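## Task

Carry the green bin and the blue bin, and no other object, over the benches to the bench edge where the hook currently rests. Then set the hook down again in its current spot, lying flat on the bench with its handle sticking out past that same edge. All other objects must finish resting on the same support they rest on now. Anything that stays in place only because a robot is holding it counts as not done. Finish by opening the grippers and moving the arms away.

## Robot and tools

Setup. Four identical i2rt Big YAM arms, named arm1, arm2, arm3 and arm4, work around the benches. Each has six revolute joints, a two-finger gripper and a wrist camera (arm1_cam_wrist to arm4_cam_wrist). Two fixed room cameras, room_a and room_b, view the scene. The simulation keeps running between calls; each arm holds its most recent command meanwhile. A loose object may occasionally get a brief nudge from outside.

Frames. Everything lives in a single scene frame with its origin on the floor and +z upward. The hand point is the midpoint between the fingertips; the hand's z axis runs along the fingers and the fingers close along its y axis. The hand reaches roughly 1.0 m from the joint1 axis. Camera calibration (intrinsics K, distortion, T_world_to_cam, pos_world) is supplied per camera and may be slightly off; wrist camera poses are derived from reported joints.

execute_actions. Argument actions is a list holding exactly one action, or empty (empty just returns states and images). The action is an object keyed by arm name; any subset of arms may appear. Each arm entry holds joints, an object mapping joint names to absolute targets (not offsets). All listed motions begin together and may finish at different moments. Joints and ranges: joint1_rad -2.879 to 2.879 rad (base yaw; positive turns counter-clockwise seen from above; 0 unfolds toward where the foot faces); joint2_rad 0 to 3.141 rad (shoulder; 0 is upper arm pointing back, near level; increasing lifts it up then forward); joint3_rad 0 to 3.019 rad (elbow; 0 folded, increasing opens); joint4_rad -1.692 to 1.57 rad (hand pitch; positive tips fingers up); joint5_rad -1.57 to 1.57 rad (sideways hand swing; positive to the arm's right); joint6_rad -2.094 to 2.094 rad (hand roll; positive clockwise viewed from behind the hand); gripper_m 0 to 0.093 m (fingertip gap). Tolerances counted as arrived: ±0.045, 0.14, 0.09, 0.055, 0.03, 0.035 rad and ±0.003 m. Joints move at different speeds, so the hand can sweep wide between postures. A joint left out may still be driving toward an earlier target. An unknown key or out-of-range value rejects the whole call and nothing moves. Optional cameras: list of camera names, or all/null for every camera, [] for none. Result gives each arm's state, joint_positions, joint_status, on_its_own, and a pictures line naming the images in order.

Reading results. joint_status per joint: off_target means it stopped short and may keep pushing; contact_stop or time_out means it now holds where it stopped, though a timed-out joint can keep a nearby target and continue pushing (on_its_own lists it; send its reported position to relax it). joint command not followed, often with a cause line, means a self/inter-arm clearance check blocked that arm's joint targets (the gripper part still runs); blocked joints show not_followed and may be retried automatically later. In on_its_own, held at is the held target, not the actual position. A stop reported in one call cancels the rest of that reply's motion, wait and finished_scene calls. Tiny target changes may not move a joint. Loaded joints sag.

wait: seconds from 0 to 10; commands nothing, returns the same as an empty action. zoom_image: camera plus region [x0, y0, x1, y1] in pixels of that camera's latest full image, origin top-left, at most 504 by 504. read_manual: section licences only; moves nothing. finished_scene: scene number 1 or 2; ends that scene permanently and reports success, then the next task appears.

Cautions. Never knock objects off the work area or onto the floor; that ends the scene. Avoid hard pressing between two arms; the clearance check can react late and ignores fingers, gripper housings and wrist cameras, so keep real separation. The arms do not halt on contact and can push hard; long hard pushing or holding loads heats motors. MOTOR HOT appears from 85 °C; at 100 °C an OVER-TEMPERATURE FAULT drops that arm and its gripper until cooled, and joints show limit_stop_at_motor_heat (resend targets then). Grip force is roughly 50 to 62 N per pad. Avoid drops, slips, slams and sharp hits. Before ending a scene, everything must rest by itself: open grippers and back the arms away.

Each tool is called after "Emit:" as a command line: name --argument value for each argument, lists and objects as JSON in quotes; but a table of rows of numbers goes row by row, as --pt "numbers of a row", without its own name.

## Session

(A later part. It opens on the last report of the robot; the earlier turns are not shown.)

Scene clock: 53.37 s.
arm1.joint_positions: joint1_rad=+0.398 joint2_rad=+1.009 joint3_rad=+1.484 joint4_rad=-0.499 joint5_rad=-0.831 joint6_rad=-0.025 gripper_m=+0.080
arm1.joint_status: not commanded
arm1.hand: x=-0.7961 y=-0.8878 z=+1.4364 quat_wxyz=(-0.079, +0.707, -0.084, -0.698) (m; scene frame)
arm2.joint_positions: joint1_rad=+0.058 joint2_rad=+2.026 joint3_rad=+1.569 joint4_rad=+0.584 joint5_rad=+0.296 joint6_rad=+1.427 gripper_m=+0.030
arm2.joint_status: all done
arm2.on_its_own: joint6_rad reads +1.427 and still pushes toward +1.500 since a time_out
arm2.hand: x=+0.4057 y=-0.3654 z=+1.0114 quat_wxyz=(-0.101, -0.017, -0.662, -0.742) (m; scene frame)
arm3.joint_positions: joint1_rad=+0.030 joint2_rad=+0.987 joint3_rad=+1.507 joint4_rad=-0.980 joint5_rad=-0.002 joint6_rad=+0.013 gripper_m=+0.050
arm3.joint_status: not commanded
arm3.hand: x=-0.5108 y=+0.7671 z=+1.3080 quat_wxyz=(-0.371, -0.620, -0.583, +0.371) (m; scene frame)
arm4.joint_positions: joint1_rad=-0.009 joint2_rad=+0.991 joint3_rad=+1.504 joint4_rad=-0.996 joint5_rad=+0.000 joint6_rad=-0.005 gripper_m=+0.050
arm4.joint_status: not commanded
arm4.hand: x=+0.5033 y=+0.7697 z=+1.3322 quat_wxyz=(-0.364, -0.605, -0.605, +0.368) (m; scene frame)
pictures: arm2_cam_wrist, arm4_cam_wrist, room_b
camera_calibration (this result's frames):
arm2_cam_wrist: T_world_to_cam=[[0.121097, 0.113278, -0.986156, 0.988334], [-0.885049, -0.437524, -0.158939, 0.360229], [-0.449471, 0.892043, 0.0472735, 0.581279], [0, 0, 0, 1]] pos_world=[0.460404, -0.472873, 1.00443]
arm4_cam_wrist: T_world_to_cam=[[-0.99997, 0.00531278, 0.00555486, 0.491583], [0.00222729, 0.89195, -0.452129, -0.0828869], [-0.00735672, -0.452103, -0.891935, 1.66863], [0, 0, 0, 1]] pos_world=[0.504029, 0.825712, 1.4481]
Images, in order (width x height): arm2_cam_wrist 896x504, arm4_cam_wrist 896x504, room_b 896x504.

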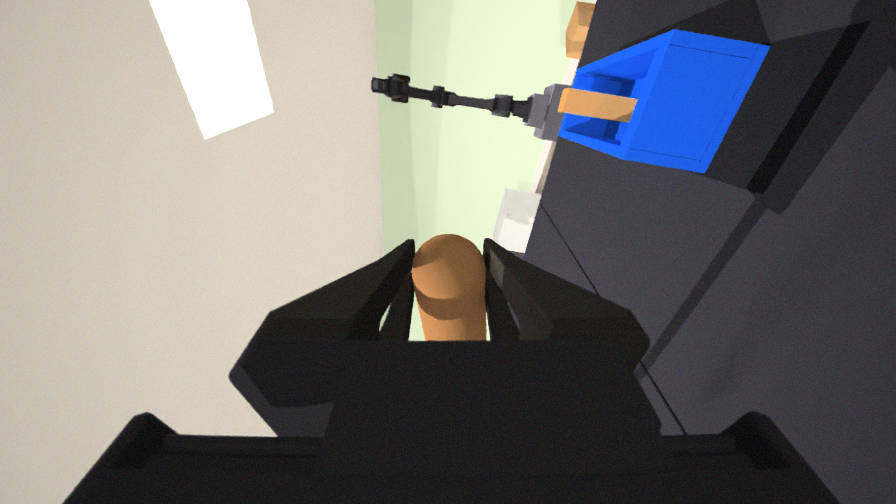

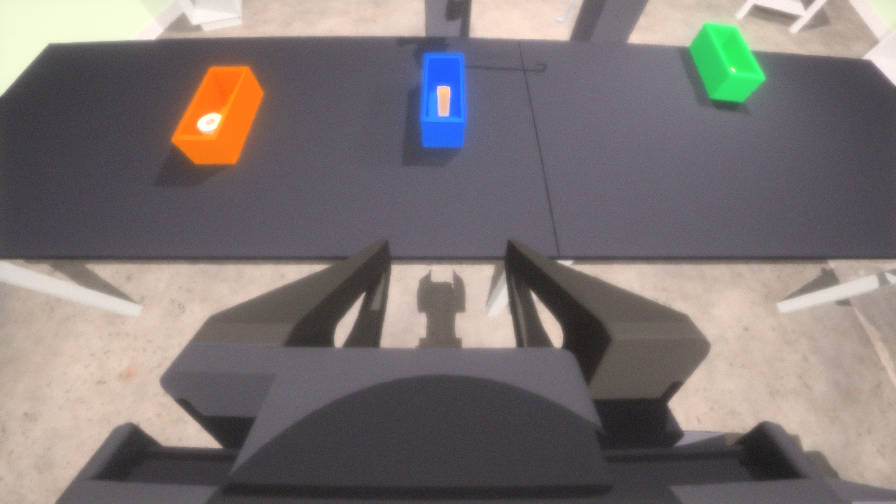

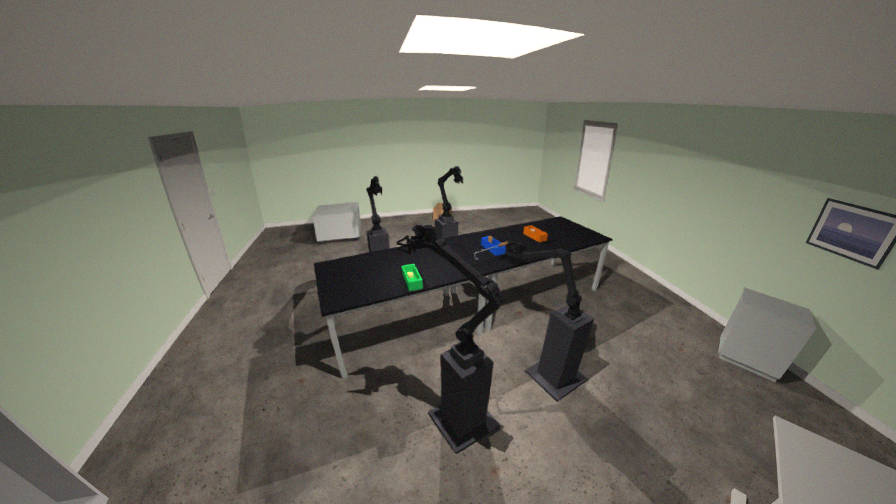

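Emit:
execute_actions --actions '[{"arm2":{"joints":{"joint1_rad":0.4,"joint5_rad":0.0,"joint4_rad":1.5,"joint6_rad":0.02}}}]' --cameras '["room_b"]'

Emit:
execute_actions --actions '[{"arm2":{"joints":{"joint2_rad":2.3}}}]' --cameras '["room_b"]'

Emit:
execute_actions --actions '[{"arm2":{"joints":{"joint4_rad":0.95}}}]' --cameras '["room_b","arm2_cam_wrist"]'

Scene clock: 55.77 s.
arm1.joint_positions: joint1_rad=+0.398 joint2_rad=+1.009 joint3_rad=+1.484 joint4_rad=-0.499 joint5_rad=-0.831 joint6_rad=-0.025 gripper_m=+0.080
arm1.joint_status: not commanded
arm1.hand: x=-0.7961 y=-0.8878 z=+1.4364 quat_wxyz=(-0.079, +0.707, -0.084, -0.698) (m; scene frame)
arm2.joint_positions: joint1_rad=+0.390 joint2_rad=+2.026 joint3_rad=+1.569 joint4_rad=+1.459 joint5_rad=+0.000 joint6_rad=+0.031 gripper_m=+0.030
arm2.joint_status: all done
arm2.hand: x=+0.1412 y=-0.5464 z=+1.1872 quat_wxyz=(-0.490, +0.238, -0.149, -0.825) (m; scene frame)
arm3.joint_positions: joint1_rad=+0.030 joint2_rad=+0.987 joint3_rad=+1.507 joint4_rad=-0.980 joint5_rad=-0.002 joint6_rad=+0.013 gripper_m=+0.050
arm3.joint_status: not commanded
arm3.hand: x=-0.5108 y=+0.7671 z=+1.3080 quat_wxyz=(-0.371, -0.620, -0.583, +0.371) (m; scene frame)
arm4.joint_positions: joint1_rad=-0.009 joint2_rad=+0.991 joint3_rad=+1.504 joint4_rad=-0.996 joint5_rad=+0.000 joint6_rad=-0.005 gripper_m=+0.050
arm4.joint_status: not commanded
arm4.hand: x=+0.5033 y=+0.7697 z=+1.3322 quat_wxyz=(-0.364, -0.605, -0.605, +0.368) (m; scene frame)
pictures: room_b
Images, in order (width x height): room_b 896x504.

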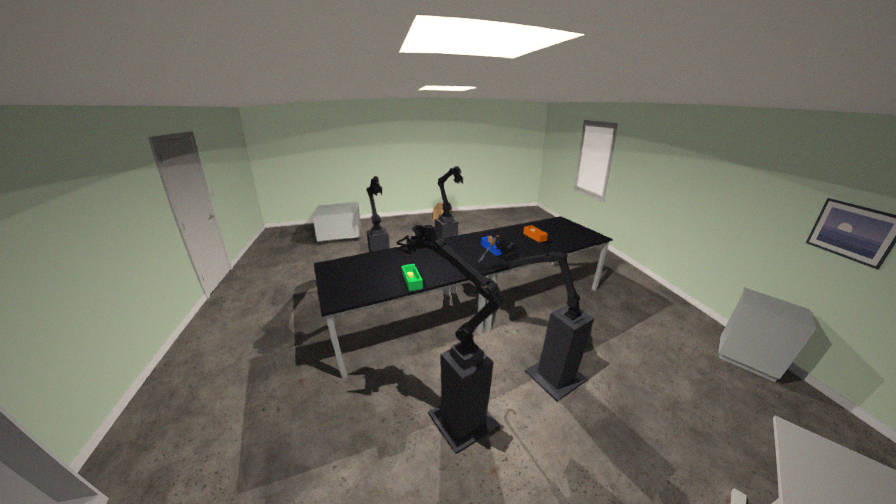

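Scene clock: 56.93 s.
arm1.joint_positions: joint1_rad=+0.398 joint2_rad=+1.009 joint3_rad=+1.484 joint4_rad=-0.499 joint5_rad=-0.831 joint6_rad=-0.025 gripper_m=+0.080
arm1.joint_status: not commanded
arm1.hand: x=-0.7961 y=-0.8878 z=+1.4364 quat_wxyz=(-0.079, +0.707, -0.084, -0.698) (m; scene frame)
arm2.joint_positions: joint1_rad=+0.390 joint2_rad=+2.307 joint3_rad=+1.586 joint4_rad=+1.503 joint5_rad=-0.002 joint6_rad=+0.023 gripper_m=+0.030
arm2.joint_status: all done
arm2.hand: x=+0.1126 y=-0.4904 z=+0.9949 quat_wxyz=(-0.474, +0.327, -0.203, -0.792) (m; scene frame)
arm3.joint_positions: joint1_rad=+0.030 joint2_rad=+0.987 joint3_rad=+1.507 joint4_rad=-0.980 joint5_rad=-0.002 joint6_rad=+0.013 gripper_m=+0.050
arm3.joint_status: not commanded
arm3.hand: x=-0.5108 y=+0.7671 z=+1.3080 quat_wxyz=(-0.371, -0.620, -0.583, +0.371) (m; scene frame)
arm4.joint_positions: joint1_rad=-0.009 joint2_rad=+0.991 joint3_rad=+1.504 joint4_rad=-0.996 joint5_rad=+0.000 joint6_rad=-0.005 gripper_m=+0.050
arm4.joint_status: not commanded
arm4.hand: x=+0.5033 y=+0.7697 z=+1.3322 quat_wxyz=(-0.364, -0.605, -0.605, +0.368) (m; scene frame)
pictures: room_b
Images, in order (width x height): room_b 896x504.

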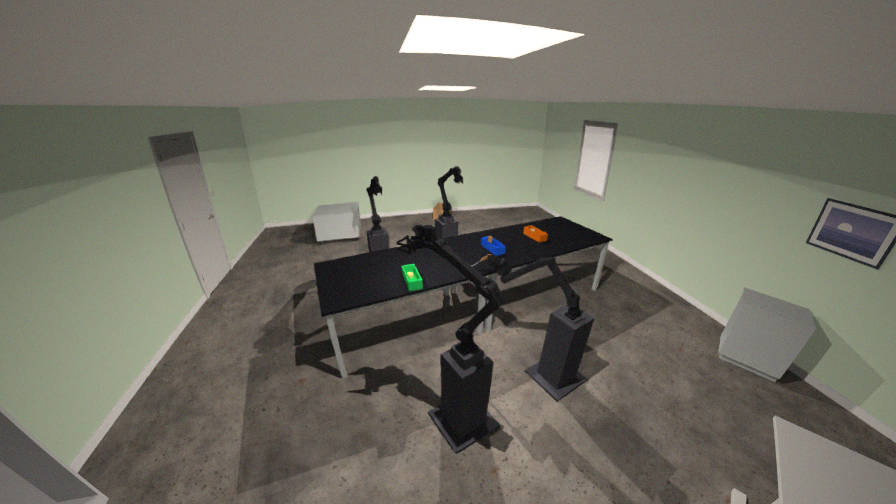

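Scene clock: 58.17 s.
arm1.joint_positions: joint1_rad=+0.398 joint2_rad=+1.009 joint3_rad=+1.484 joint4_rad=-0.499 joint5_rad=-0.831 joint6_rad=-0.025 gripper_m=+0.080
arm1.joint_status: not commanded
arm1.hand: x=-0.7961 y=-0.8878 z=+1.4364 quat_wxyz=(-0.079, +0.707, -0.084, -0.698) (m; scene frame)
arm2.joint_positions: joint1_rad=+0.390 joint2_rad=+2.280 joint3_rad=+1.588 joint4_rad=+0.971 joint5_rad=-0.002 joint6_rad=+0.023 gripper_m=+0.030
arm2.joint_status: all done
arm2.hand: x=+0.0846 y=-0.4345 z=+0.9052 quat_wxyz=(-0.410, +0.511, -0.319, -0.685) (m; scene frame)
arm3.joint_positions: joint1_rad=+0.030 joint2_rad=+0.987 joint3_rad=+1.507 joint4_rad=-0.980 joint5_rad=-0.002 joint6_rad=+0.013 gripper_m=+0.050
arm3.joint_status: not commanded
arm3.hand: x=-0.5108 y=+0.7671 z=+1.3080 quat_wxyz=(-0.371, -0.620, -0.583, +0.371) (m; scene frame)
arm4.joint_positions: joint1_rad=-0.009 joint2_rad=+0.991 joint3_rad=+1.504 joint4_rad=-0.996 joint5_rad=+0.000 joint6_rad=-0.005 gripper_m=+0.050
arm4.joint_status: not commanded
arm4.hand: x=+0.5033 y=+0.7697 z=+1.3322 quat_wxyz=(-0.364, -0.605, -0.605, +0.368) (m; scene frame)
pictures: arm2_cam_wrist, room_b
camera_calibration (this result's frames):
arm2_cam_wrist: T_world_to_cam=[[0.882476, 0.469777, -0.0233793, 0.149256], [0.142217, -0.313873, -0.938754, 0.70164], [-0.448343, 0.825102, -0.343795, 0.828406], [0, 0, 0, 1]] pos_world=[0.13991, -0.533411, 0.946958]
Images, in order (width x height): arm2_cam_wrist 896x504, room_b 896x504.

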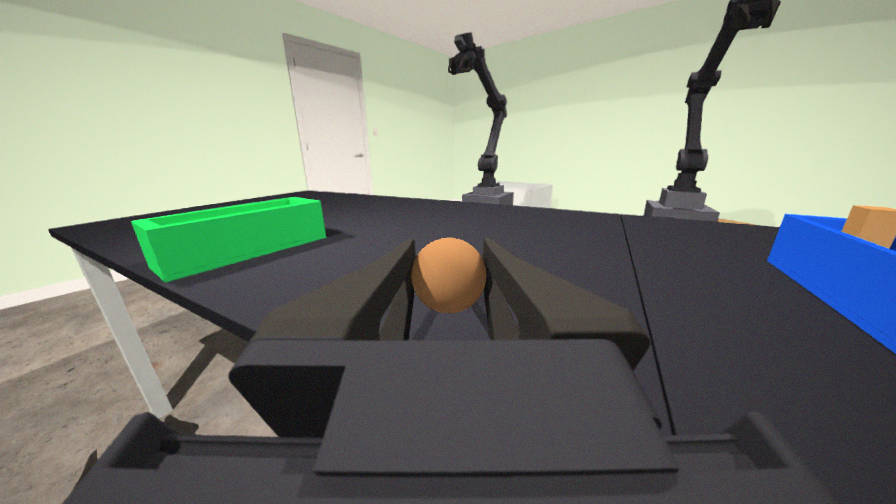

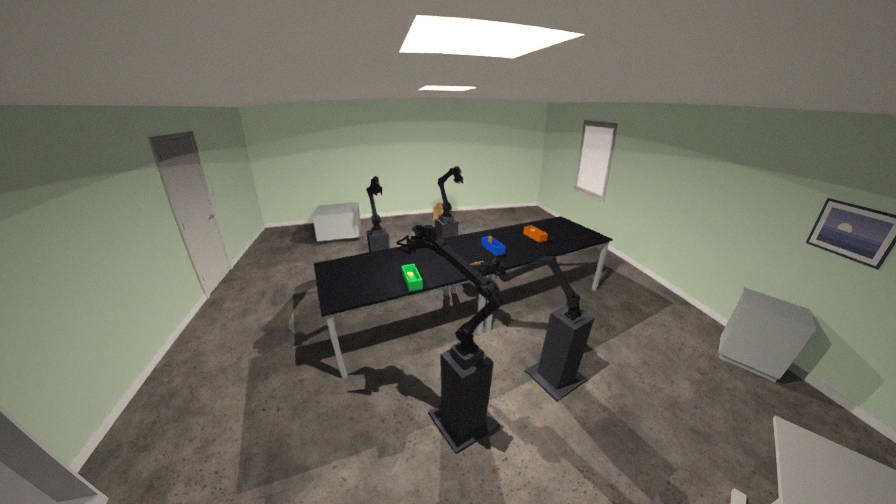

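Working. Lower a bit more, then roll while still resting.

Emit:
execute_actions --actions '[{"arm2":{"joints":{"joint4_rad":0.65}}}]' --cameras '["arm2_cam_wrist"]'

Emit:
execute_actions --actions '[{"arm2":{"joints":{"joint4_rad":0.9,"joint6_rad":1.45}}}]' --cameras '["arm2_cam_wrist"]'

Emit:
execute_actions --actions '[{"arm2":{"joints":{"joint2_rad":2.05,"joint4_rad":0.6}}}]' --cameras '["arm2_cam_wrist"]'

Scene clock: 59.40 s.
arm1.joint_positions: joint1_rad=+0.398 joint2_rad=+1.009 joint3_rad=+1.484 joint4_rad=-0.499 joint5_rad=-0.831 joint6_rad=-0.025 gripper_m=+0.080
arm1.joint_status: not commanded
arm1.hand: x=-0.7961 y=-0.8878 z=+1.4364 quat_wxyz=(-0.079, +0.707, -0.084, -0.698) (m; scene frame)
arm2.joint_positions: joint1_rad=+0.390 joint2_rad=+2.280 joint3_rad=+1.588 joint4_rad=+0.674 joint5_rad=-0.002 joint6_rad=+0.023 gripper_m=+0.030
arm2.joint_status: all done
arm2.hand: x=+0.0807 y=-0.4260 z=+0.8329 quat_wxyz=(-0.360, +0.605, -0.379, -0.600) (m; scene frame)
arm3.joint_positions: joint1_rad=+0.030 joint2_rad=+0.987 joint3_rad=+1.507 joint4_rad=-0.980 joint5_rad=-0.002 joint6_rad=+0.013 gripper_m=+0.050
arm3.joint_status: not commanded
arm3.hand: x=-0.5108 y=+0.7671 z=+1.3080 quat_wxyz=(-0.371, -0.620, -0.583, +0.371) (m; scene frame)
arm4.joint_positions: joint1_rad=-0.009 joint2_rad=+0.991 joint3_rad=+1.504 joint4_rad=-0.996 joint5_rad=+0.000 joint6_rad=-0.005 gripper_m=+0.050
arm4.joint_status: not commanded
arm4.hand: x=+0.5033 y=+0.7697 z=+1.3322 quat_wxyz=(-0.364, -0.605, -0.605, +0.368) (m; scene frame)
pictures: arm2_cam_wrist
camera_calibration (this result's frames):
arm2_cam_wrist: T_world_to_cam=[[0.886474, 0.461931, -0.0279926, 0.147292], [0.259391, -0.54606, -0.796577, 0.410197], [-0.383249, 0.698884, -0.603889, 0.952417], [0, 0, 0, 1]] pos_world=[0.128041, -0.509676, 0.90603]
Images, in order (width x height): arm2_cam_wrist 896x504.

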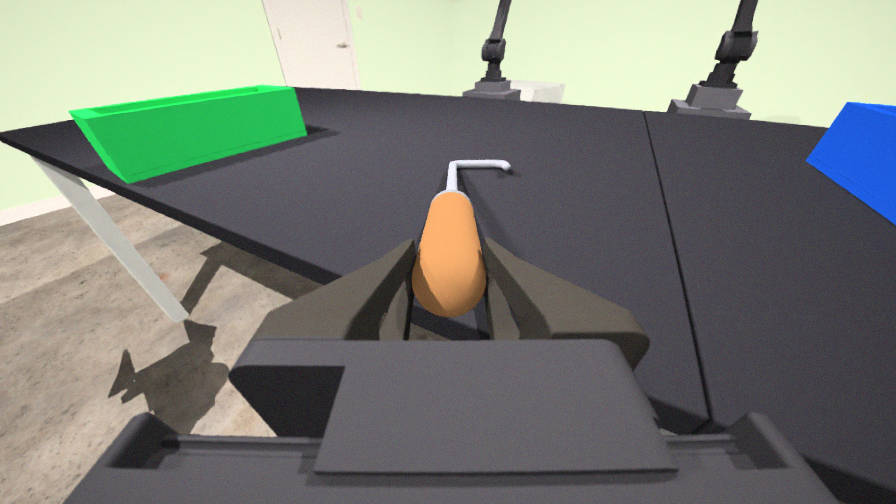

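Scene clock: 61.47 s.
arm1.joint_positions: joint1_rad=+0.398 joint2_rad=+1.009 joint3_rad=+1.484 joint4_rad=-0.499 joint5_rad=-0.831 joint6_rad=-0.025 gripper_m=+0.080
arm1.joint_status: not commanded
arm1.hand: x=-0.7961 y=-0.8878 z=+1.4364 quat_wxyz=(-0.079, +0.707, -0.084, -0.698) (m; scene frame)
arm2.joint_positions: joint1_rad=+0.391 joint2_rad=+2.317 joint3_rad=+1.588 joint4_rad=+0.848 joint5_rad=+0.000 joint6_rad=+1.419 gripper_m=+0.030
arm2.joint_status: all done
arm2.hand: x=+0.0815 y=-0.4279 z=+0.8454 quat_wxyz=(+0.117, +0.205, -0.632, -0.739) (m; scene frame)
arm3.joint_positions: joint1_rad=+0.030 joint2_rad=+0.987 joint3_rad=+1.507 joint4_rad=-0.980 joint5_rad=-0.002 joint6_rad=+0.013 gripper_m=+0.050
arm3.joint_status: not commanded
arm3.hand: x=-0.5108 y=+0.7671 z=+1.3080 quat_wxyz=(-0.371, -0.620, -0.583, +0.371) (m; scene frame)
arm4.joint_positions: joint1_rad=-0.009 joint2_rad=+0.991 joint3_rad=+1.504 joint4_rad=-0.996 joint5_rad=+0.000 joint6_rad=-0.005 gripper_m=+0.050
arm4.joint_status: not commanded
arm4.hand: x=+0.5033 y=+0.7697 z=+1.3322 quat_wxyz=(-0.364, -0.605, -0.605, +0.368) (m; scene frame)
pictures: arm2_cam_wrist
camera_calibration (this result's frames):
arm2_cam_wrist: T_world_to_cam=[[0.0732789, 0.179579, -0.98101, 0.898909], [-0.45395, -0.869843, -0.193139, -0.171671], [-0.888009, 0.459482, 0.0177788, 0.374768], [0, 0, 0, 1]] pos_world=[0.188996, -0.482952, 0.84202]
Images, in order (width x height): arm2_cam_wrist 896x504.

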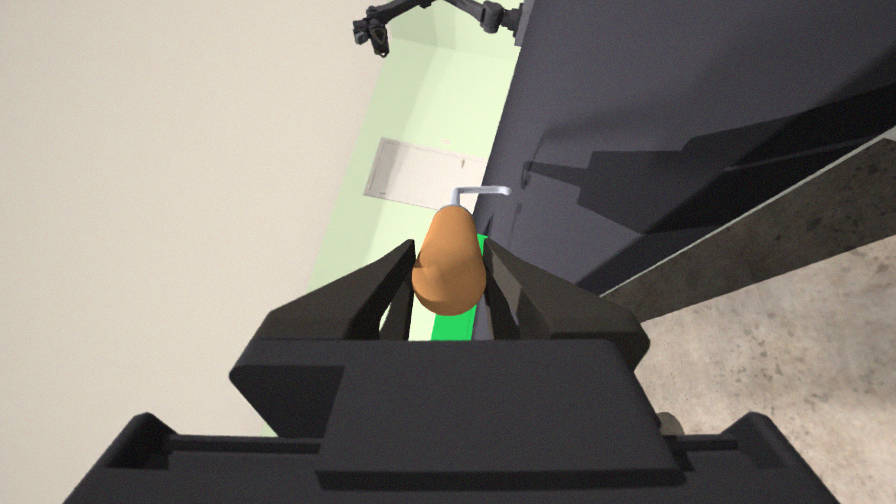

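Scene clock: 63.00 s.
arm1.joint_positions: joint1_rad=+0.398 joint2_rad=+1.009 joint3_rad=+1.484 joint4_rad=-0.499 joint5_rad=-0.831 joint6_rad=-0.025 gripper_m=+0.080
arm1.joint_status: not commanded
arm1.hand: x=-0.7961 y=-0.8878 z=+1.4364 quat_wxyz=(-0.079, +0.707, -0.084, -0.698) (m; scene frame)
arm2.joint_positions: joint1_rad=+0.391 joint2_rad=+2.078 joint3_rad=+1.588 joint4_rad=+0.573 joint5_rad=+0.000 joint6_rad=+1.424 gripper_m=+0.030
arm2.joint_status: all done
arm2.hand: x=+0.0855 y=-0.4376 z=+0.9767 quat_wxyz=(+0.117, +0.207, -0.645, -0.726) (m; scene frame)
arm3.joint_positions: joint1_rad=+0.030 joint2_rad=+0.987 joint3_rad=+1.507 joint4_rad=-0.980 joint5_rad=-0.002 joint6_rad=+0.013 gripper_m=+0.050
arm3.joint_status: not commanded
arm3.hand: x=-0.5108 y=+0.7671 z=+1.3080 quat_wxyz=(-0.371, -0.620, -0.583, +0.371) (m; scene frame)
arm4.joint_positions: joint1_rad=-0.009 joint2_rad=+0.991 joint3_rad=+1.504 joint4_rad=-0.996 joint5_rad=+0.000 joint6_rad=-0.005 gripper_m=+0.050
arm4.joint_status: not commanded
arm4.hand: x=+0.5033 y=+0.7697 z=+1.3322 quat_wxyz=(-0.364, -0.605, -0.605, +0.368) (m; scene frame)
pictures: arm2_cam_wrist
camera_calibration (this result's frames):
arm2_cam_wrist: T_world_to_cam=[[0.0851454, 0.144487, -0.985837, 1.01747], [-0.451073, -0.87664, -0.167441, -0.181229], [-0.888416, 0.458941, -0.00946777, 0.406839], [0, 0, 0, 1]] pos_world=[0.193062, -0.492598, 0.976567]
Images, in order (width x height): arm2_cam_wrist 896x504.

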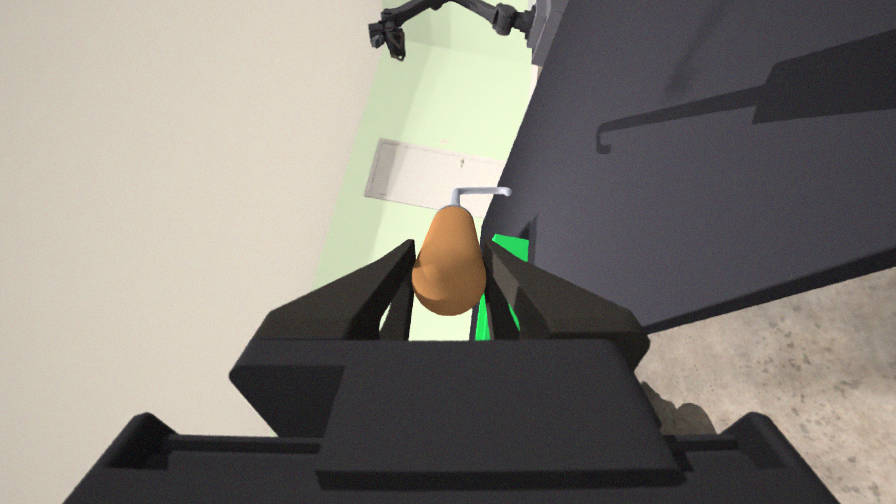

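Emit:
execute_actions --actions '[{"arm2":{"joints":{"joint1_rad":-0.04,"joint5_rad":0.33,"joint3_rad":1.65}}}]' --cameras '["arm2_cam_wrist","arm4_cam_wrist"]'

Emit:
execute_actions --actions '[{"arm2":{"joints":{"joint2_rad":2.15}}}]' --cameras '["arm2_cam_wrist","arm4_cam_wrist"]'

Scene clock: 65.27 s.
arm1.joint_positions: joint1_rad=+0.398 joint2_rad=+1.009 joint3_rad=+1.484 joint4_rad=-0.499 joint5_rad=-0.831 joint6_rad=-0.025 gripper_m=+0.080
arm1.joint_status: not commanded
arm1.hand: x=-0.7961 y=-0.8878 z=+1.4364 quat_wxyz=(-0.079, +0.707, -0.084, -0.698) (m; scene frame)
arm2.joint_positions: joint1_rad=-0.033 joint2_rad=+2.078 joint3_rad=+1.588 joint4_rad=+0.573 joint5_rad=+0.330 joint6_rad=+1.422 gripper_m=+0.030
arm2.joint_status: all done
arm2.hand: x=+0.4866 y=-0.3534 z=+0.9775 quat_wxyz=(-0.150, -0.054, -0.676, -0.719) (m; scene frame)
arm3.joint_positions: joint1_rad=+0.030 joint2_rad=+0.987 joint3_rad=+1.507 joint4_rad=-0.980 joint5_rad=-0.002 joint6_rad=+0.013 gripper_m=+0.050
arm3.joint_status: not commanded
arm3.hand: x=-0.5108 y=+0.7671 z=+1.3080 quat_wxyz=(-0.371, -0.620, -0.583, +0.371) (m; scene frame)
arm4.joint_positions: joint1_rad=-0.009 joint2_rad=+0.991 joint3_rad=+1.504 joint4_rad=-0.996 joint5_rad=+0.000 joint6_rad=-0.005 gripper_m=+0.050
arm4.joint_status: not commanded
arm4.hand: x=+0.5033 y=+0.7697 z=+1.3322 quat_wxyz=(-0.364, -0.605, -0.605, +0.368) (m; scene frame)
pictures: arm2_cam_wrist, arm4_cam_wrist
camera_calibration (this result's frames):
arm2_cam_wrist: T_world_to_cam=[[0.137049, 0.052353, -0.98918, 0.917383], [-0.93261, -0.329739, -0.146663, 0.480955], [-0.333849, 0.942619, 0.00363467, 0.612836], [0, 0, 0, 1]] pos_world=[0.527413, -0.467109, 0.975768]
arm4_cam_wrist: T_world_to_cam=[[-0.99997, 0.00531278, 0.00555486, 0.491583], [0.00222729, 0.89195, -0.452129, -0.0828869], [-0.00735672, -0.452103, -0.891935, 1.66863], [0, 0, 0, 1]] pos_world=[0.504029, 0.825712, 1.4481]
Images, in order (width x height): arm2_cam_wrist 896x504, arm4_cam_wrist 896x504.

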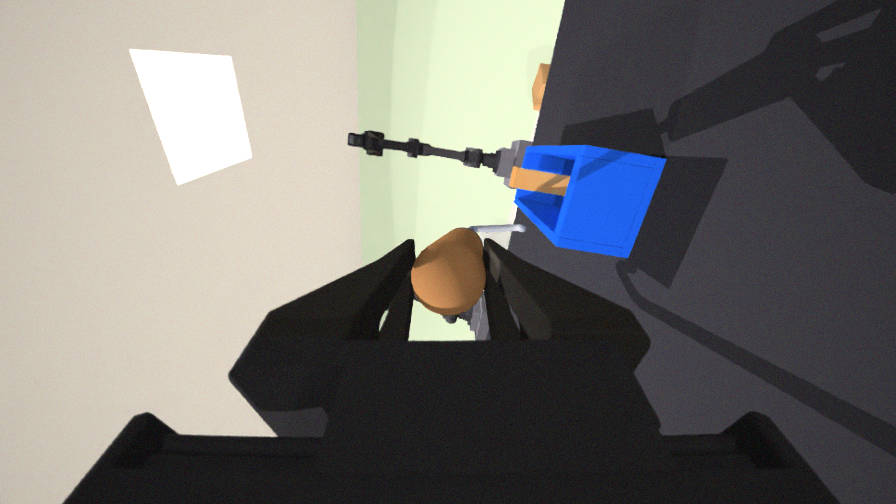

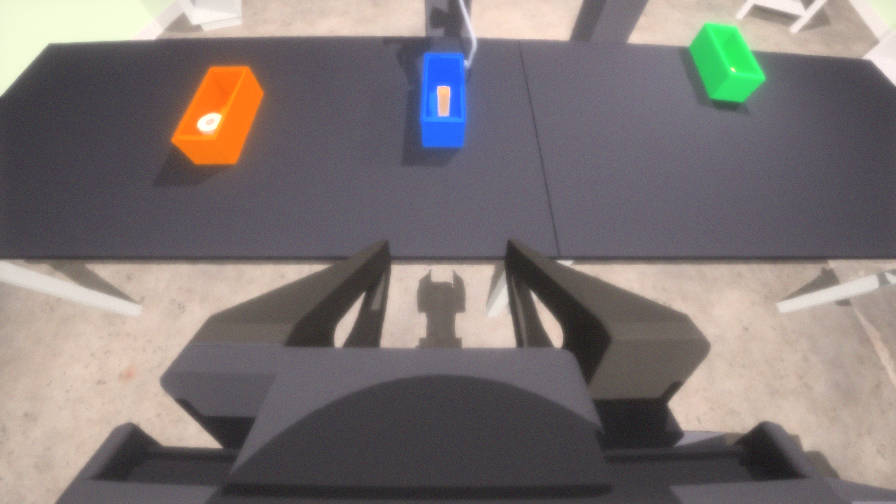

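Scene clock: 66.40 s.
arm1.joint_positions: joint1_rad=+0.398 joint2_rad=+1.009 joint3_rad=+1.484 joint4_rad=-0.499 joint5_rad=-0.831 joint6_rad=-0.025 gripper_m=+0.080
arm1.joint_status: not commanded
arm1.hand: x=-0.7961 y=-0.8878 z=+1.4364 quat_wxyz=(-0.079, +0.707, -0.084, -0.698) (m; scene frame)
arm2.joint_positions: joint1_rad=-0.033 joint2_rad=+2.180 joint3_rad=+1.588 joint4_rad=+0.575 joint5_rad=+0.327 joint6_rad=+1.437 gripper_m=+0.030
arm2.joint_status: all done
arm2.hand: x=+0.4860 y=-0.3435 z=+0.8944 quat_wxyz=(-0.148, -0.049, -0.710, -0.686) (m; scene frame)
arm3.joint_positions: joint1_rad=+0.030 joint2_rad=+0.987 joint3_rad=+1.507 joint4_rad=-0.980 joint5_rad=-0.002 joint6_rad=+0.013 gripper_m=+0.050
arm3.joint_status: not commanded
arm3.hand: x=-0.5108 y=+0.7671 z=+1.3080 quat_wxyz=(-0.371, -0.620, -0.583, +0.371) (m; scene frame)
arm4.joint_positions: joint1_rad=-0.009 joint2_rad=+0.991 joint3_rad=+1.504 joint4_rad=-0.996 joint5_rad=+0.000 joint6_rad=-0.005 gripper_m=+0.050
arm4.joint_status: not commanded
arm4.hand: x=+0.5033 y=+0.7697 z=+1.3322 quat_wxyz=(-0.364, -0.605, -0.605, +0.368) (m; scene frame)
pictures: arm2_cam_wrist, arm4_cam_wrist
camera_calibration (this result's frames):
arm2_cam_wrist: T_world_to_cam=[[0.127119, -0.0412361, -0.99103, 0.809109], [-0.932928, -0.344309, -0.10534, 0.429696], [-0.336877, 0.93795, -0.0822384, 0.680254], [0, 0, 0, 1]] pos_world=[0.527184, -0.456732, 0.903059]
arm4_cam_wrist: T_world_to_cam=[[-0.99997, 0.00531278, 0.00555486, 0.491583], [0.00222729, 0.89195, -0.452129, -0.0828869], [-0.00735672, -0.452103, -0.891935, 1.66863], [0, 0, 0, 1]] pos_world=[0.504029, 0.825712, 1.4481]
Images, in order (width x height): arm2_cam_wrist 896x504, arm4_cam_wrist 896x504.

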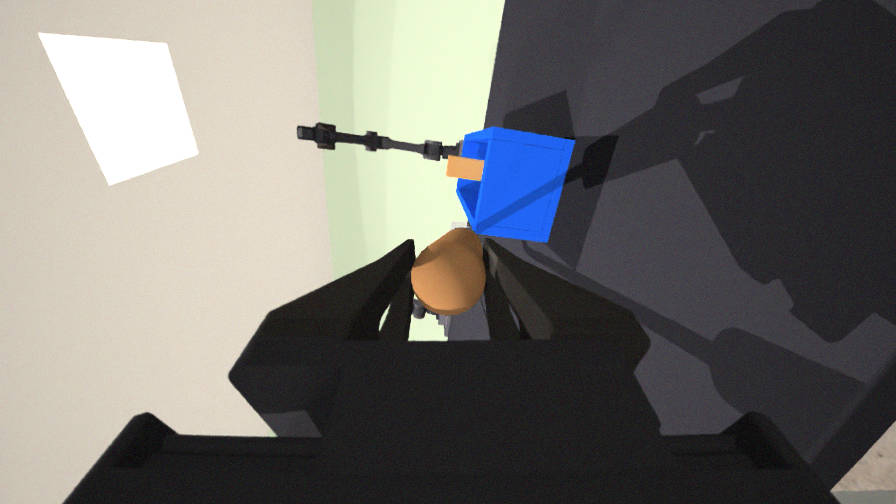

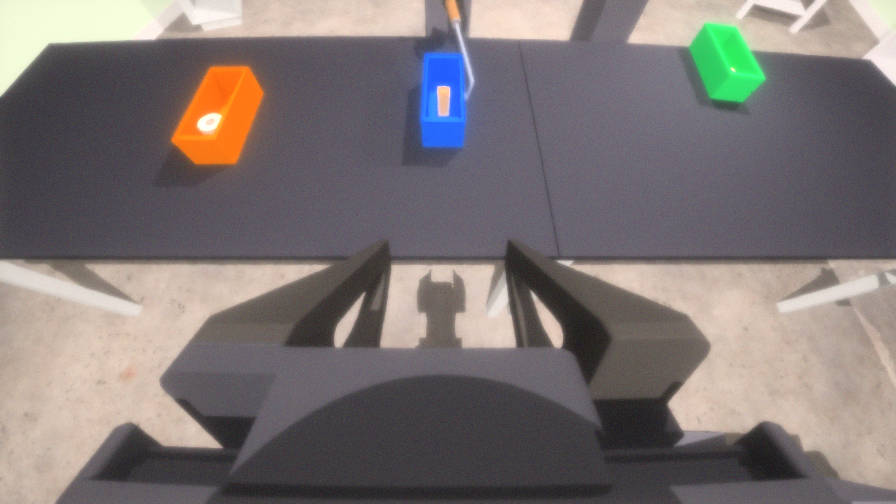

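Emit:
execute_actions --actions '[{"arm2":{"joints":{"joint2_rad":2.0}}}]' --cameras '[]'

Emit:
execute_actions --actions '[{"arm2":{"joints":{"joint5_rad":0.5}}}]' --cameras '[]'

Emit:
execute_actions --actions '[{"arm2":{"joints":{"joint2_rad":2.15}}}]' --cameras '["arm2_cam_wrist","arm4_cam_wrist"]'

Scene clock: 68.00 s.
arm1.joint_positions: joint1_rad=+0.398 joint2_rad=+1.009 joint3_rad=+1.484 joint4_rad=-0.499 joint5_rad=-0.831 joint6_rad=-0.025 gripper_m=+0.080
arm1.joint_status: not commanded
arm1.hand: x=-0.7961 y=-0.8878 z=+1.4364 quat_wxyz=(-0.079, +0.707, -0.084, -0.698) (m; scene frame)
arm2.joint_positions: joint1_rad=-0.033 joint2_rad=+2.021 joint3_rad=+1.588 joint4_rad=+0.563 joint5_rad=+0.329 joint6_rad=+1.421 gripper_m=+0.030
arm2.joint_status: all done
arm2.hand: x=+0.4866 y=-0.3622 z=+1.0215 quat_wxyz=(-0.148, -0.057, -0.659, -0.735) (m; scene frame)
arm3.joint_positions: joint1_rad=+0.030 joint2_rad=+0.987 joint3_rad=+1.507 joint4_rad=-0.980 joint5_rad=-0.002 joint6_rad=+0.013 gripper_m=+0.050
arm3.joint_status: not commanded
arm3.hand: x=-0.5108 y=+0.7671 z=+1.3080 quat_wxyz=(-0.371, -0.620, -0.583, +0.371) (m; scene frame)
arm4.joint_positions: joint1_rad=-0.009 joint2_rad=+0.991 joint3_rad=+1.504 joint4_rad=-0.996 joint5_rad=+0.000 joint6_rad=-0.005 gripper_m=+0.050
arm4.joint_status: not commanded
arm4.hand: x=+0.5033 y=+0.7697 z=+1.3322 quat_wxyz=(-0.364, -0.605, -0.605, +0.368) (m; scene frame)
pictures: none
No camera images: the call's "cameras" was empty. Leave "cameras" out to get every camera's image.

Scene clock: 69.50 s.
arm1.joint_positions: joint1_rad=+0.398 joint2_rad=+1.009 joint3_rad=+1.484 joint4_rad=-0.499 joint5_rad=-0.831 joint6_rad=-0.025 gripper_m=+0.080
arm1.joint_status: not commanded
arm1.hand: x=-0.7961 y=-0.8878 z=+1.4364 quat_wxyz=(-0.079, +0.707, -0.084, -0.698) (m; scene frame)
arm2.joint_positions: joint1_rad=-0.038 joint2_rad=+2.021 joint3_rad=+1.588 joint4_rad=+0.563 joint5_rad=+0.501 joint6_rad=+1.421 gripper_m=+0.030
arm2.joint_status: all done
arm2.hand: x=+0.5180 y=-0.3730 z=+1.0200 quat_wxyz=(-0.204, -0.123, -0.653, -0.719) (m; scene frame)
arm3.joint_positions: joint1_rad=+0.030 joint2_rad=+0.987 joint3_rad=+1.507 joint4_rad=-0.980 joint5_rad=-0.002 joint6_rad=+0.013 gripper_m=+0.050
arm3.joint_status: not commanded
arm3.hand: x=-0.5108 y=+0.7671 z=+1.3080 quat_wxyz=(-0.371, -0.620, -0.583, +0.371) (m; scene frame)
arm4.joint_positions: joint1_rad=-0.009 joint2_rad=+0.991 joint3_rad=+1.504 joint4_rad=-0.996 joint5_rad=+0.000 joint6_rad=-0.005 gripper_m=+0.050
arm4.joint_status: not commanded
arm4.hand: x=+0.5033 y=+0.7697 z=+1.3322 quat_wxyz=(-0.364, -0.605, -0.605, +0.368) (m; scene frame)
pictures: none
No camera images: the call's "cameras" was empty. Leave "cameras" out to get every camera's image.

Scene clock: 70.67 s.
arm1.joint_positions: joint1_rad=+0.398 joint2_rad=+1.009 joint3_rad=+1.484 joint4_rad=-0.499 joint5_rad=-0.831 joint6_rad=-0.025 gripper_m=+0.080
arm1.joint_status: not commanded
arm1.hand: x=-0.7961 y=-0.8878 z=+1.4364 quat_wxyz=(-0.079, +0.707, -0.084, -0.698) (m; scene frame)
arm2.joint_positions: joint1_rad=-0.038 joint2_rad=+2.179 joint3_rad=+1.588 joint4_rad=+0.585 joint5_rad=+0.499 joint6_rad=+1.436 gripper_m=+0.030
arm2.joint_status: all done
arm2.hand: x=+0.5173 y=-0.3542 z=+0.8981 quat_wxyz=(-0.208, -0.112, -0.699, -0.675) (m; scene frame)
arm3.joint_positions: joint1_rad=+0.030 joint2_rad=+0.987 joint3_rad=+1.507 joint4_rad=-0.980 joint5_rad=-0.002 joint6_rad=+0.013 gripper_m=+0.050
arm3.joint_status: not commanded
arm3.hand: x=-0.5108 y=+0.7671 z=+1.3080 quat_wxyz=(-0.371, -0.620, -0.583, +0.371) (m; scene frame)
arm4.joint_positions: joint1_rad=-0.009 joint2_rad=+0.991 joint3_rad=+1.504 joint4_rad=-0.996 joint5_rad=+0.000 joint6_rad=-0.005 gripper_m=+0.050
arm4.joint_status: not commanded
arm4.hand: x=+0.5033 y=+0.7697 z=+1.3322 quat_wxyz=(-0.364, -0.605, -0.605, +0.368) (m; scene frame)
pictures: arm2_cam_wrist, arm4_cam_wrist
camera_calibration (this result's frames):
arm2_cam_wrist: T_world_to_cam=[[0.120941, -0.0513069, -0.991333, 0.808236], [-0.978442, -0.174579, -0.110333, 0.543715], [-0.167405, 0.983305, -0.0713146, 0.619732], [0, 0, 0, 1]] pos_world=[0.537991, -0.472996, 0.905417]
arm4_cam_wrist: T_world_to_cam=[[-0.99997, 0.00531278, 0.00555486, 0.491583], [0.00222729, 0.89195, -0.452129, -0.0828869], [-0.00735672, -0.452103, -0.891935, 1.66863], [0, 0, 0, 1]] pos_world=[0.504029, 0.825712, 1.4481]
Images, in order (width x height): arm2_cam_wrist 896x504, arm4_cam_wrist 896x504.

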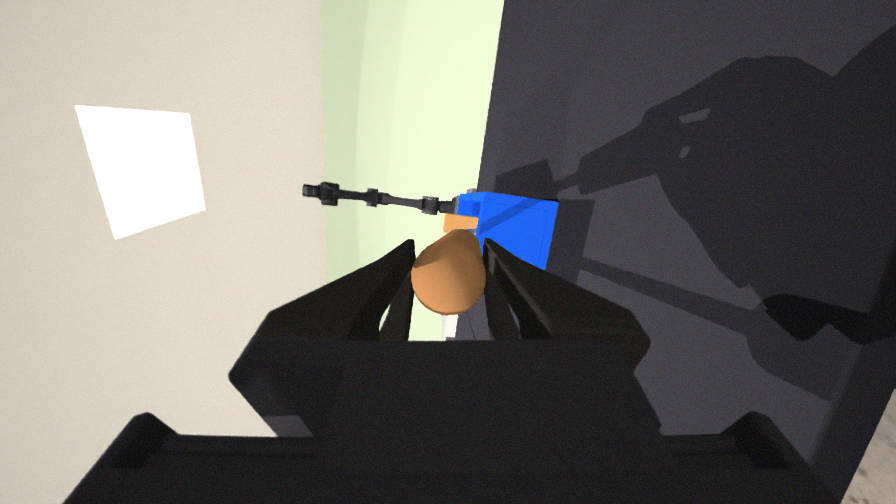

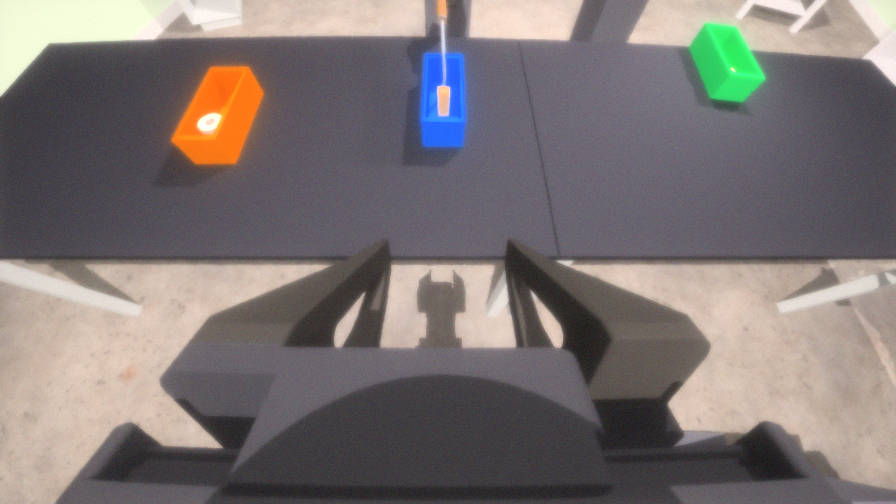

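In. Pull.

Emit:
execute_actions --actions '[{"arm2":{"joints":{"joint2_rad":2.12,"joint3_rad":1.38,"joint4_rad":0.74}}}]' --cameras '[]'

Emit:
execute_actions --actions '[{"arm2":{"joints":{"joint2_rad":2.03,"joint3_rad":1.17,"joint4_rad":0.87}}}]' --cameras '[]'

Emit:
execute_actions --actions '[{"arm2":{"joints":{"joint2_rad":1.92,"joint3_rad":0.98,"joint4_rad":0.95}}}]' --cameras '[]'

Emit:
execute_actions --actions '[{"arm2":{"joints":{"joint2_rad":1.82,"joint3_rad":0.8,"joint4_rad":1.03}}}]' --cameras '[]'

Emit:
execute_actions --actions '[{"arm2":{"joints":{"joint2_rad":1.73,"joint3_rad":0.64,"joint4_rad":1.1}}}]' --cameras '["arm2_cam_wrist","arm4_cam_wrist","room_b"]'

Scene clock: 74.13 s.
arm1.joint_positions: joint1_rad=+0.398 joint2_rad=+1.009 joint3_rad=+1.484 joint4_rad=-0.499 joint5_rad=-0.831 joint6_rad=-0.025 gripper_m=+0.080
arm1.joint_status: not commanded
arm1.hand: x=-0.7961 y=-0.8878 z=+1.4364 quat_wxyz=(-0.079, +0.707, -0.084, -0.698) (m; scene frame)
arm2.joint_positions: joint1_rad=-0.038 joint2_rad=+2.119 joint3_rad=+1.401 joint4_rad=+0.731 joint5_rad=+0.498 joint6_rad=+1.457 gripper_m=+0.030
arm2.joint_status: all done
arm2.hand: x=+0.5192 y=-0.4005 z=+0.8791 quat_wxyz=(-0.199, -0.121, -0.692, -0.683) (m; scene frame)
arm3.joint_positions: joint1_rad=+0.030 joint2_rad=+0.987 joint3_rad=+1.507 joint4_rad=-0.980 joint5_rad=-0.002 joint6_rad=+0.013 gripper_m=+0.050
arm3.joint_status: not commanded
arm3.hand: x=-0.5108 y=+0.7671 z=+1.3080 quat_wxyz=(-0.371, -0.620, -0.583, +0.371) (m; scene frame)
arm4.joint_positions: joint1_rad=-0.009 joint2_rad=+0.991 joint3_rad=+1.504 joint4_rad=-0.996 joint5_rad=+0.000 joint6_rad=-0.005 gripper_m=+0.050
arm4.joint_status: not commanded
arm4.hand: x=+0.5033 y=+0.7697 z=+1.3322 quat_wxyz=(-0.364, -0.605, -0.605, +0.368) (m; scene frame)
pictures: none
No camera images: the call's "cameras" was empty. Leave "cameras" out to get every camera's image.

Scene clock: 75.00 s.
arm1.joint_positions: joint1_rad=+0.398 joint2_rad=+1.009 joint3_rad=+1.484 joint4_rad=-0.499 joint5_rad=-0.831 joint6_rad=-0.025 gripper_m=+0.080
arm1.joint_status: not commanded
arm1.hand: x=-0.7961 y=-0.8878 z=+1.4364 quat_wxyz=(-0.079, +0.707, -0.084, -0.698) (m; scene frame)
arm2.joint_positions: joint1_rad=-0.038 joint2_rad=+2.026 joint3_rad=+1.192 joint4_rad=+0.862 joint5_rad=+0.498 joint6_rad=+1.461 gripper_m=+0.030
arm2.joint_status: all done
arm2.hand: x=+0.5216 y=-0.4593 z=+0.8734 quat_wxyz=(-0.196, -0.124, -0.687, -0.689) (m; scene frame)
arm3.joint_positions: joint1_rad=+0.030 joint2_rad=+0.987 joint3_rad=+1.507 joint4_rad=-0.980 joint5_rad=-0.002 joint6_rad=+0.013 gripper_m=+0.050
arm3.joint_status: not commanded
arm3.hand: x=-0.5108 y=+0.7671 z=+1.3080 quat_wxyz=(-0.371, -0.620, -0.583, +0.371) (m; scene frame)
arm4.joint_positions: joint1_rad=-0.009 joint2_rad=+0.991 joint3_rad=+1.504 joint4_rad=-0.996 joint5_rad=+0.000 joint6_rad=-0.005 gripper_m=+0.050
arm4.joint_status: not commanded
arm4.hand: x=+0.5033 y=+0.7697 z=+1.3322 quat_wxyz=(-0.364, -0.605, -0.605, +0.368) (m; scene frame)
pictures: none
No camera images: the call's "cameras" was empty. Leave "cameras" out to get every camera's image.

Scene clock: 75.83 s.
arm1.joint_positions: joint1_rad=+0.398 joint2_rad=+1.009 joint3_rad=+1.484 joint4_rad=-0.499 joint5_rad=-0.831 joint6_rad=-0.025 gripper_m=+0.080
arm1.joint_status: not commanded
arm1.hand: x=-0.7961 y=-0.8878 z=+1.4364 quat_wxyz=(-0.079, +0.707, -0.084, -0.698) (m; scene frame)
arm2.joint_positions: joint1_rad=-0.038 joint2_rad=+1.913 joint3_rad=+0.998 joint4_rad=+0.937 joint5_rad=+0.497 joint6_rad=+1.461 gripper_m=+0.030
arm2.joint_status: all done
arm2.hand: x=+0.5240 y=-0.5193 z=+0.8759 quat_wxyz=(-0.197, -0.123, -0.688, -0.687) (m; scene frame)
arm3.joint_positions: joint1_rad=+0.030 joint2_rad=+0.987 joint3_rad=+1.507 joint4_rad=-0.980 joint5_rad=-0.002 joint6_rad=+0.013 gripper_m=+0.050
arm3.joint_status: not commanded
arm3.hand: x=-0.5108 y=+0.7671 z=+1.3080 quat_wxyz=(-0.371, -0.620, -0.583, +0.371) (m; scene frame)
arm4.joint_positions: joint1_rad=-0.009 joint2_rad=+0.991 joint3_rad=+1.504 joint4_rad=-0.996 joint5_rad=+0.000 joint6_rad=-0.005 gripper_m=+0.050
arm4.joint_status: not commanded
arm4.hand: x=+0.5033 y=+0.7697 z=+1.3322 quat_wxyz=(-0.364, -0.605, -0.605, +0.368) (m; scene frame)
pictures: none
No camera images: the call's "cameras" was empty. Leave "cameras" out to get every camera's image.

Scene clock: 76.67 s.
arm1.joint_positions: joint1_rad=+0.398 joint2_rad=+1.009 joint3_rad=+1.484 joint4_rad=-0.499 joint5_rad=-0.831 joint6_rad=-0.025 gripper_m=+0.080
arm1.joint_status: not commanded
arm1.hand: x=-0.7961 y=-0.8878 z=+1.4364 quat_wxyz=(-0.079, +0.707, -0.084, -0.698) (m; scene frame)
arm2.joint_positions: joint1_rad=-0.038 joint2_rad=+1.813 joint3_rad=+0.816 joint4_rad=+1.018 joint5_rad=+0.497 joint6_rad=+1.461 gripper_m=+0.030
arm2.joint_status: all done
arm2.hand: x=+0.5264 y=-0.5791 z=+0.8753 quat_wxyz=(-0.197, -0.123, -0.689, -0.687) (m; scene frame)
arm3.joint_positions: joint1_rad=+0.030 joint2_rad=+0.987 joint3_rad=+1.507 joint4_rad=-0.980 joint5_rad=-0.002 joint6_rad=+0.013 gripper_m=+0.050
arm3.joint_status: not commanded
arm3.hand: x=-0.5108 y=+0.7671 z=+1.3080 quat_wxyz=(-0.371, -0.620, -0.583, +0.371) (m; scene frame)
arm4.joint_positions: joint1_rad=-0.009 joint2_rad=+0.991 joint3_rad=+1.504 joint4_rad=-0.996 joint5_rad=+0.000 joint6_rad=-0.005 gripper_m=+0.050
arm4.joint_status: not commanded
arm4.hand: x=+0.5033 y=+0.7697 z=+1.3322 quat_wxyz=(-0.364, -0.605, -0.605, +0.368) (m; scene frame)
pictures: none
No camera images: the call's "cameras" was empty. Leave "cameras" out to get every camera's image.

Scene clock: 77.47 s.
arm1.joint_positions: joint1_rad=+0.398 joint2_rad=+1.009 joint3_rad=+1.484 joint4_rad=-0.499 joint5_rad=-0.831 joint6_rad=-0.025 gripper_m=+0.080
arm1.joint_status: not commanded
arm1.hand: x=-0.7961 y=-0.8878 z=+1.4364 quat_wxyz=(-0.079, +0.707, -0.084, -0.698) (m; scene frame)
arm2.joint_positions: joint1_rad=-0.038 joint2_rad=+1.722 joint3_rad=+0.655 joint4_rad=+1.090 joint5_rad=+0.497 joint6_rad=+1.461 gripper_m=+0.030
arm2.joint_status: all done
arm2.hand: x=+0.5287 y=-0.6346 z=+0.8745 quat_wxyz=(-0.197, -0.123, -0.688, -0.687) (m; scene frame)
arm3.joint_positions: joint1_rad=+0.030 joint2_rad=+0.987 joint3_rad=+1.507 joint4_rad=-0.980 joint5_rad=-0.002 joint6_rad=+0.013 gripper_m=+0.050
arm3.joint_status: not commanded
arm3.hand: x=-0.5108 y=+0.7671 z=+1.3080 quat_wxyz=(-0.371, -0.620, -0.583, +0.371) (m; scene frame)
arm4.joint_positions: joint1_rad=-0.009 joint2_rad=+0.991 joint3_rad=+1.504 joint4_rad=-0.996 joint5_rad=+0.000 joint6_rad=-0.005 gripper_m=+0.050
arm4.joint_status: not commanded
arm4.hand: x=+0.5033 y=+0.7697 z=+1.3322 quat_wxyz=(-0.364, -0.605, -0.605, +0.368) (m; scene frame)
pictures: arm2_cam_wrist, arm4_cam_wrist, room_b
camera_calibration (this result's frames):
arm2_cam_wrist: T_world_to_cam=[[0.0974185, -0.0120261, -0.995171, 0.809862], [-0.980475, -0.172783, -0.0938919, 0.491167], [-0.170819, 0.984887, -0.0286235, 0.861111], [0, 0, 0, 1]] pos_world=[0.549776, -0.753492, 0.876715]
arm4_cam_wrist: T_world_to_cam=[[-0.99997, 0.00531278, 0.00555486, 0.491583], [0.00222729, 0.89195, -0.452129, -0.0828869], [-0.00735672, -0.452103, -0.891935, 1.66863], [0, 0, 0, 1]] pos_world=[0.504029, 0.825712, 1.4481]
Images, in order (width x height): arm2_cam_wrist 896x504, arm4_cam_wrist 896x504, room_b 896x504.

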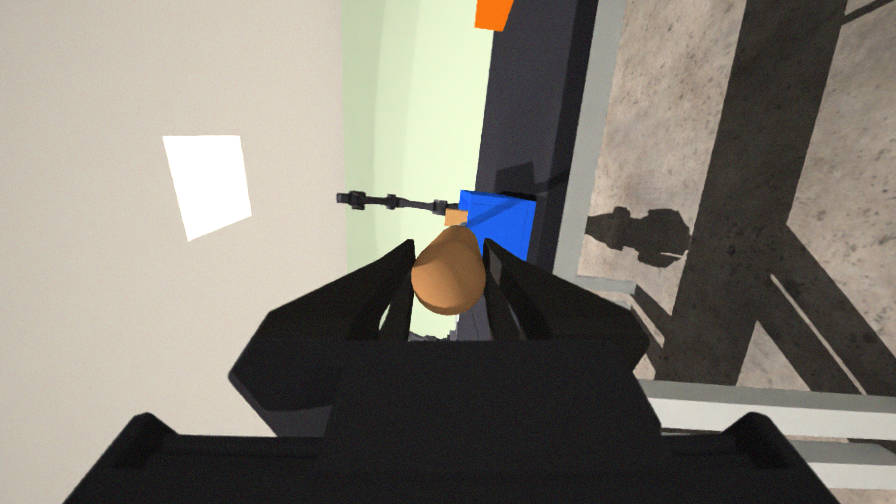

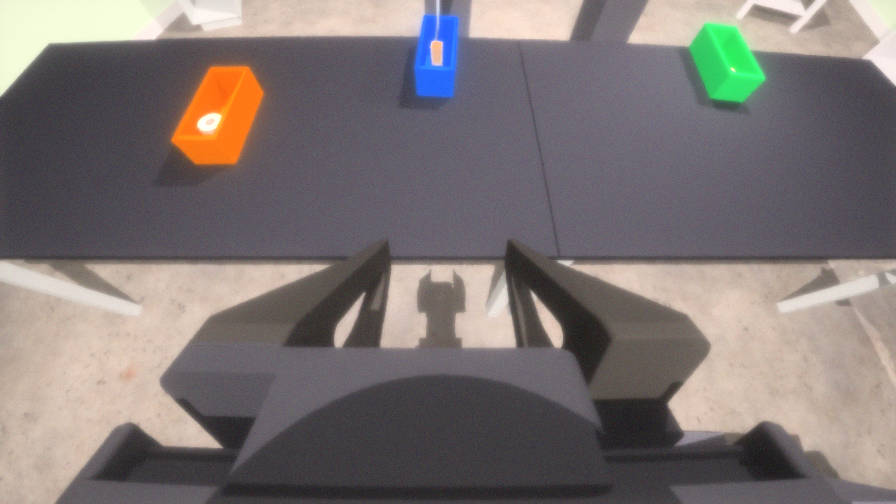

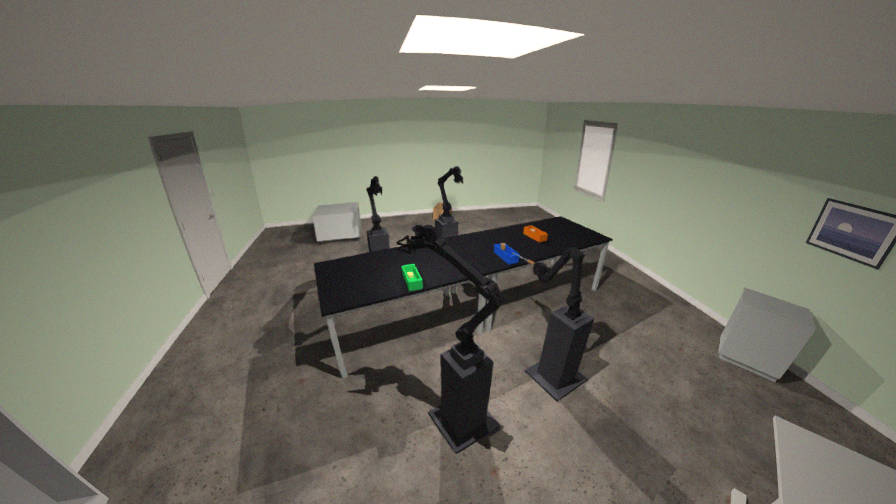

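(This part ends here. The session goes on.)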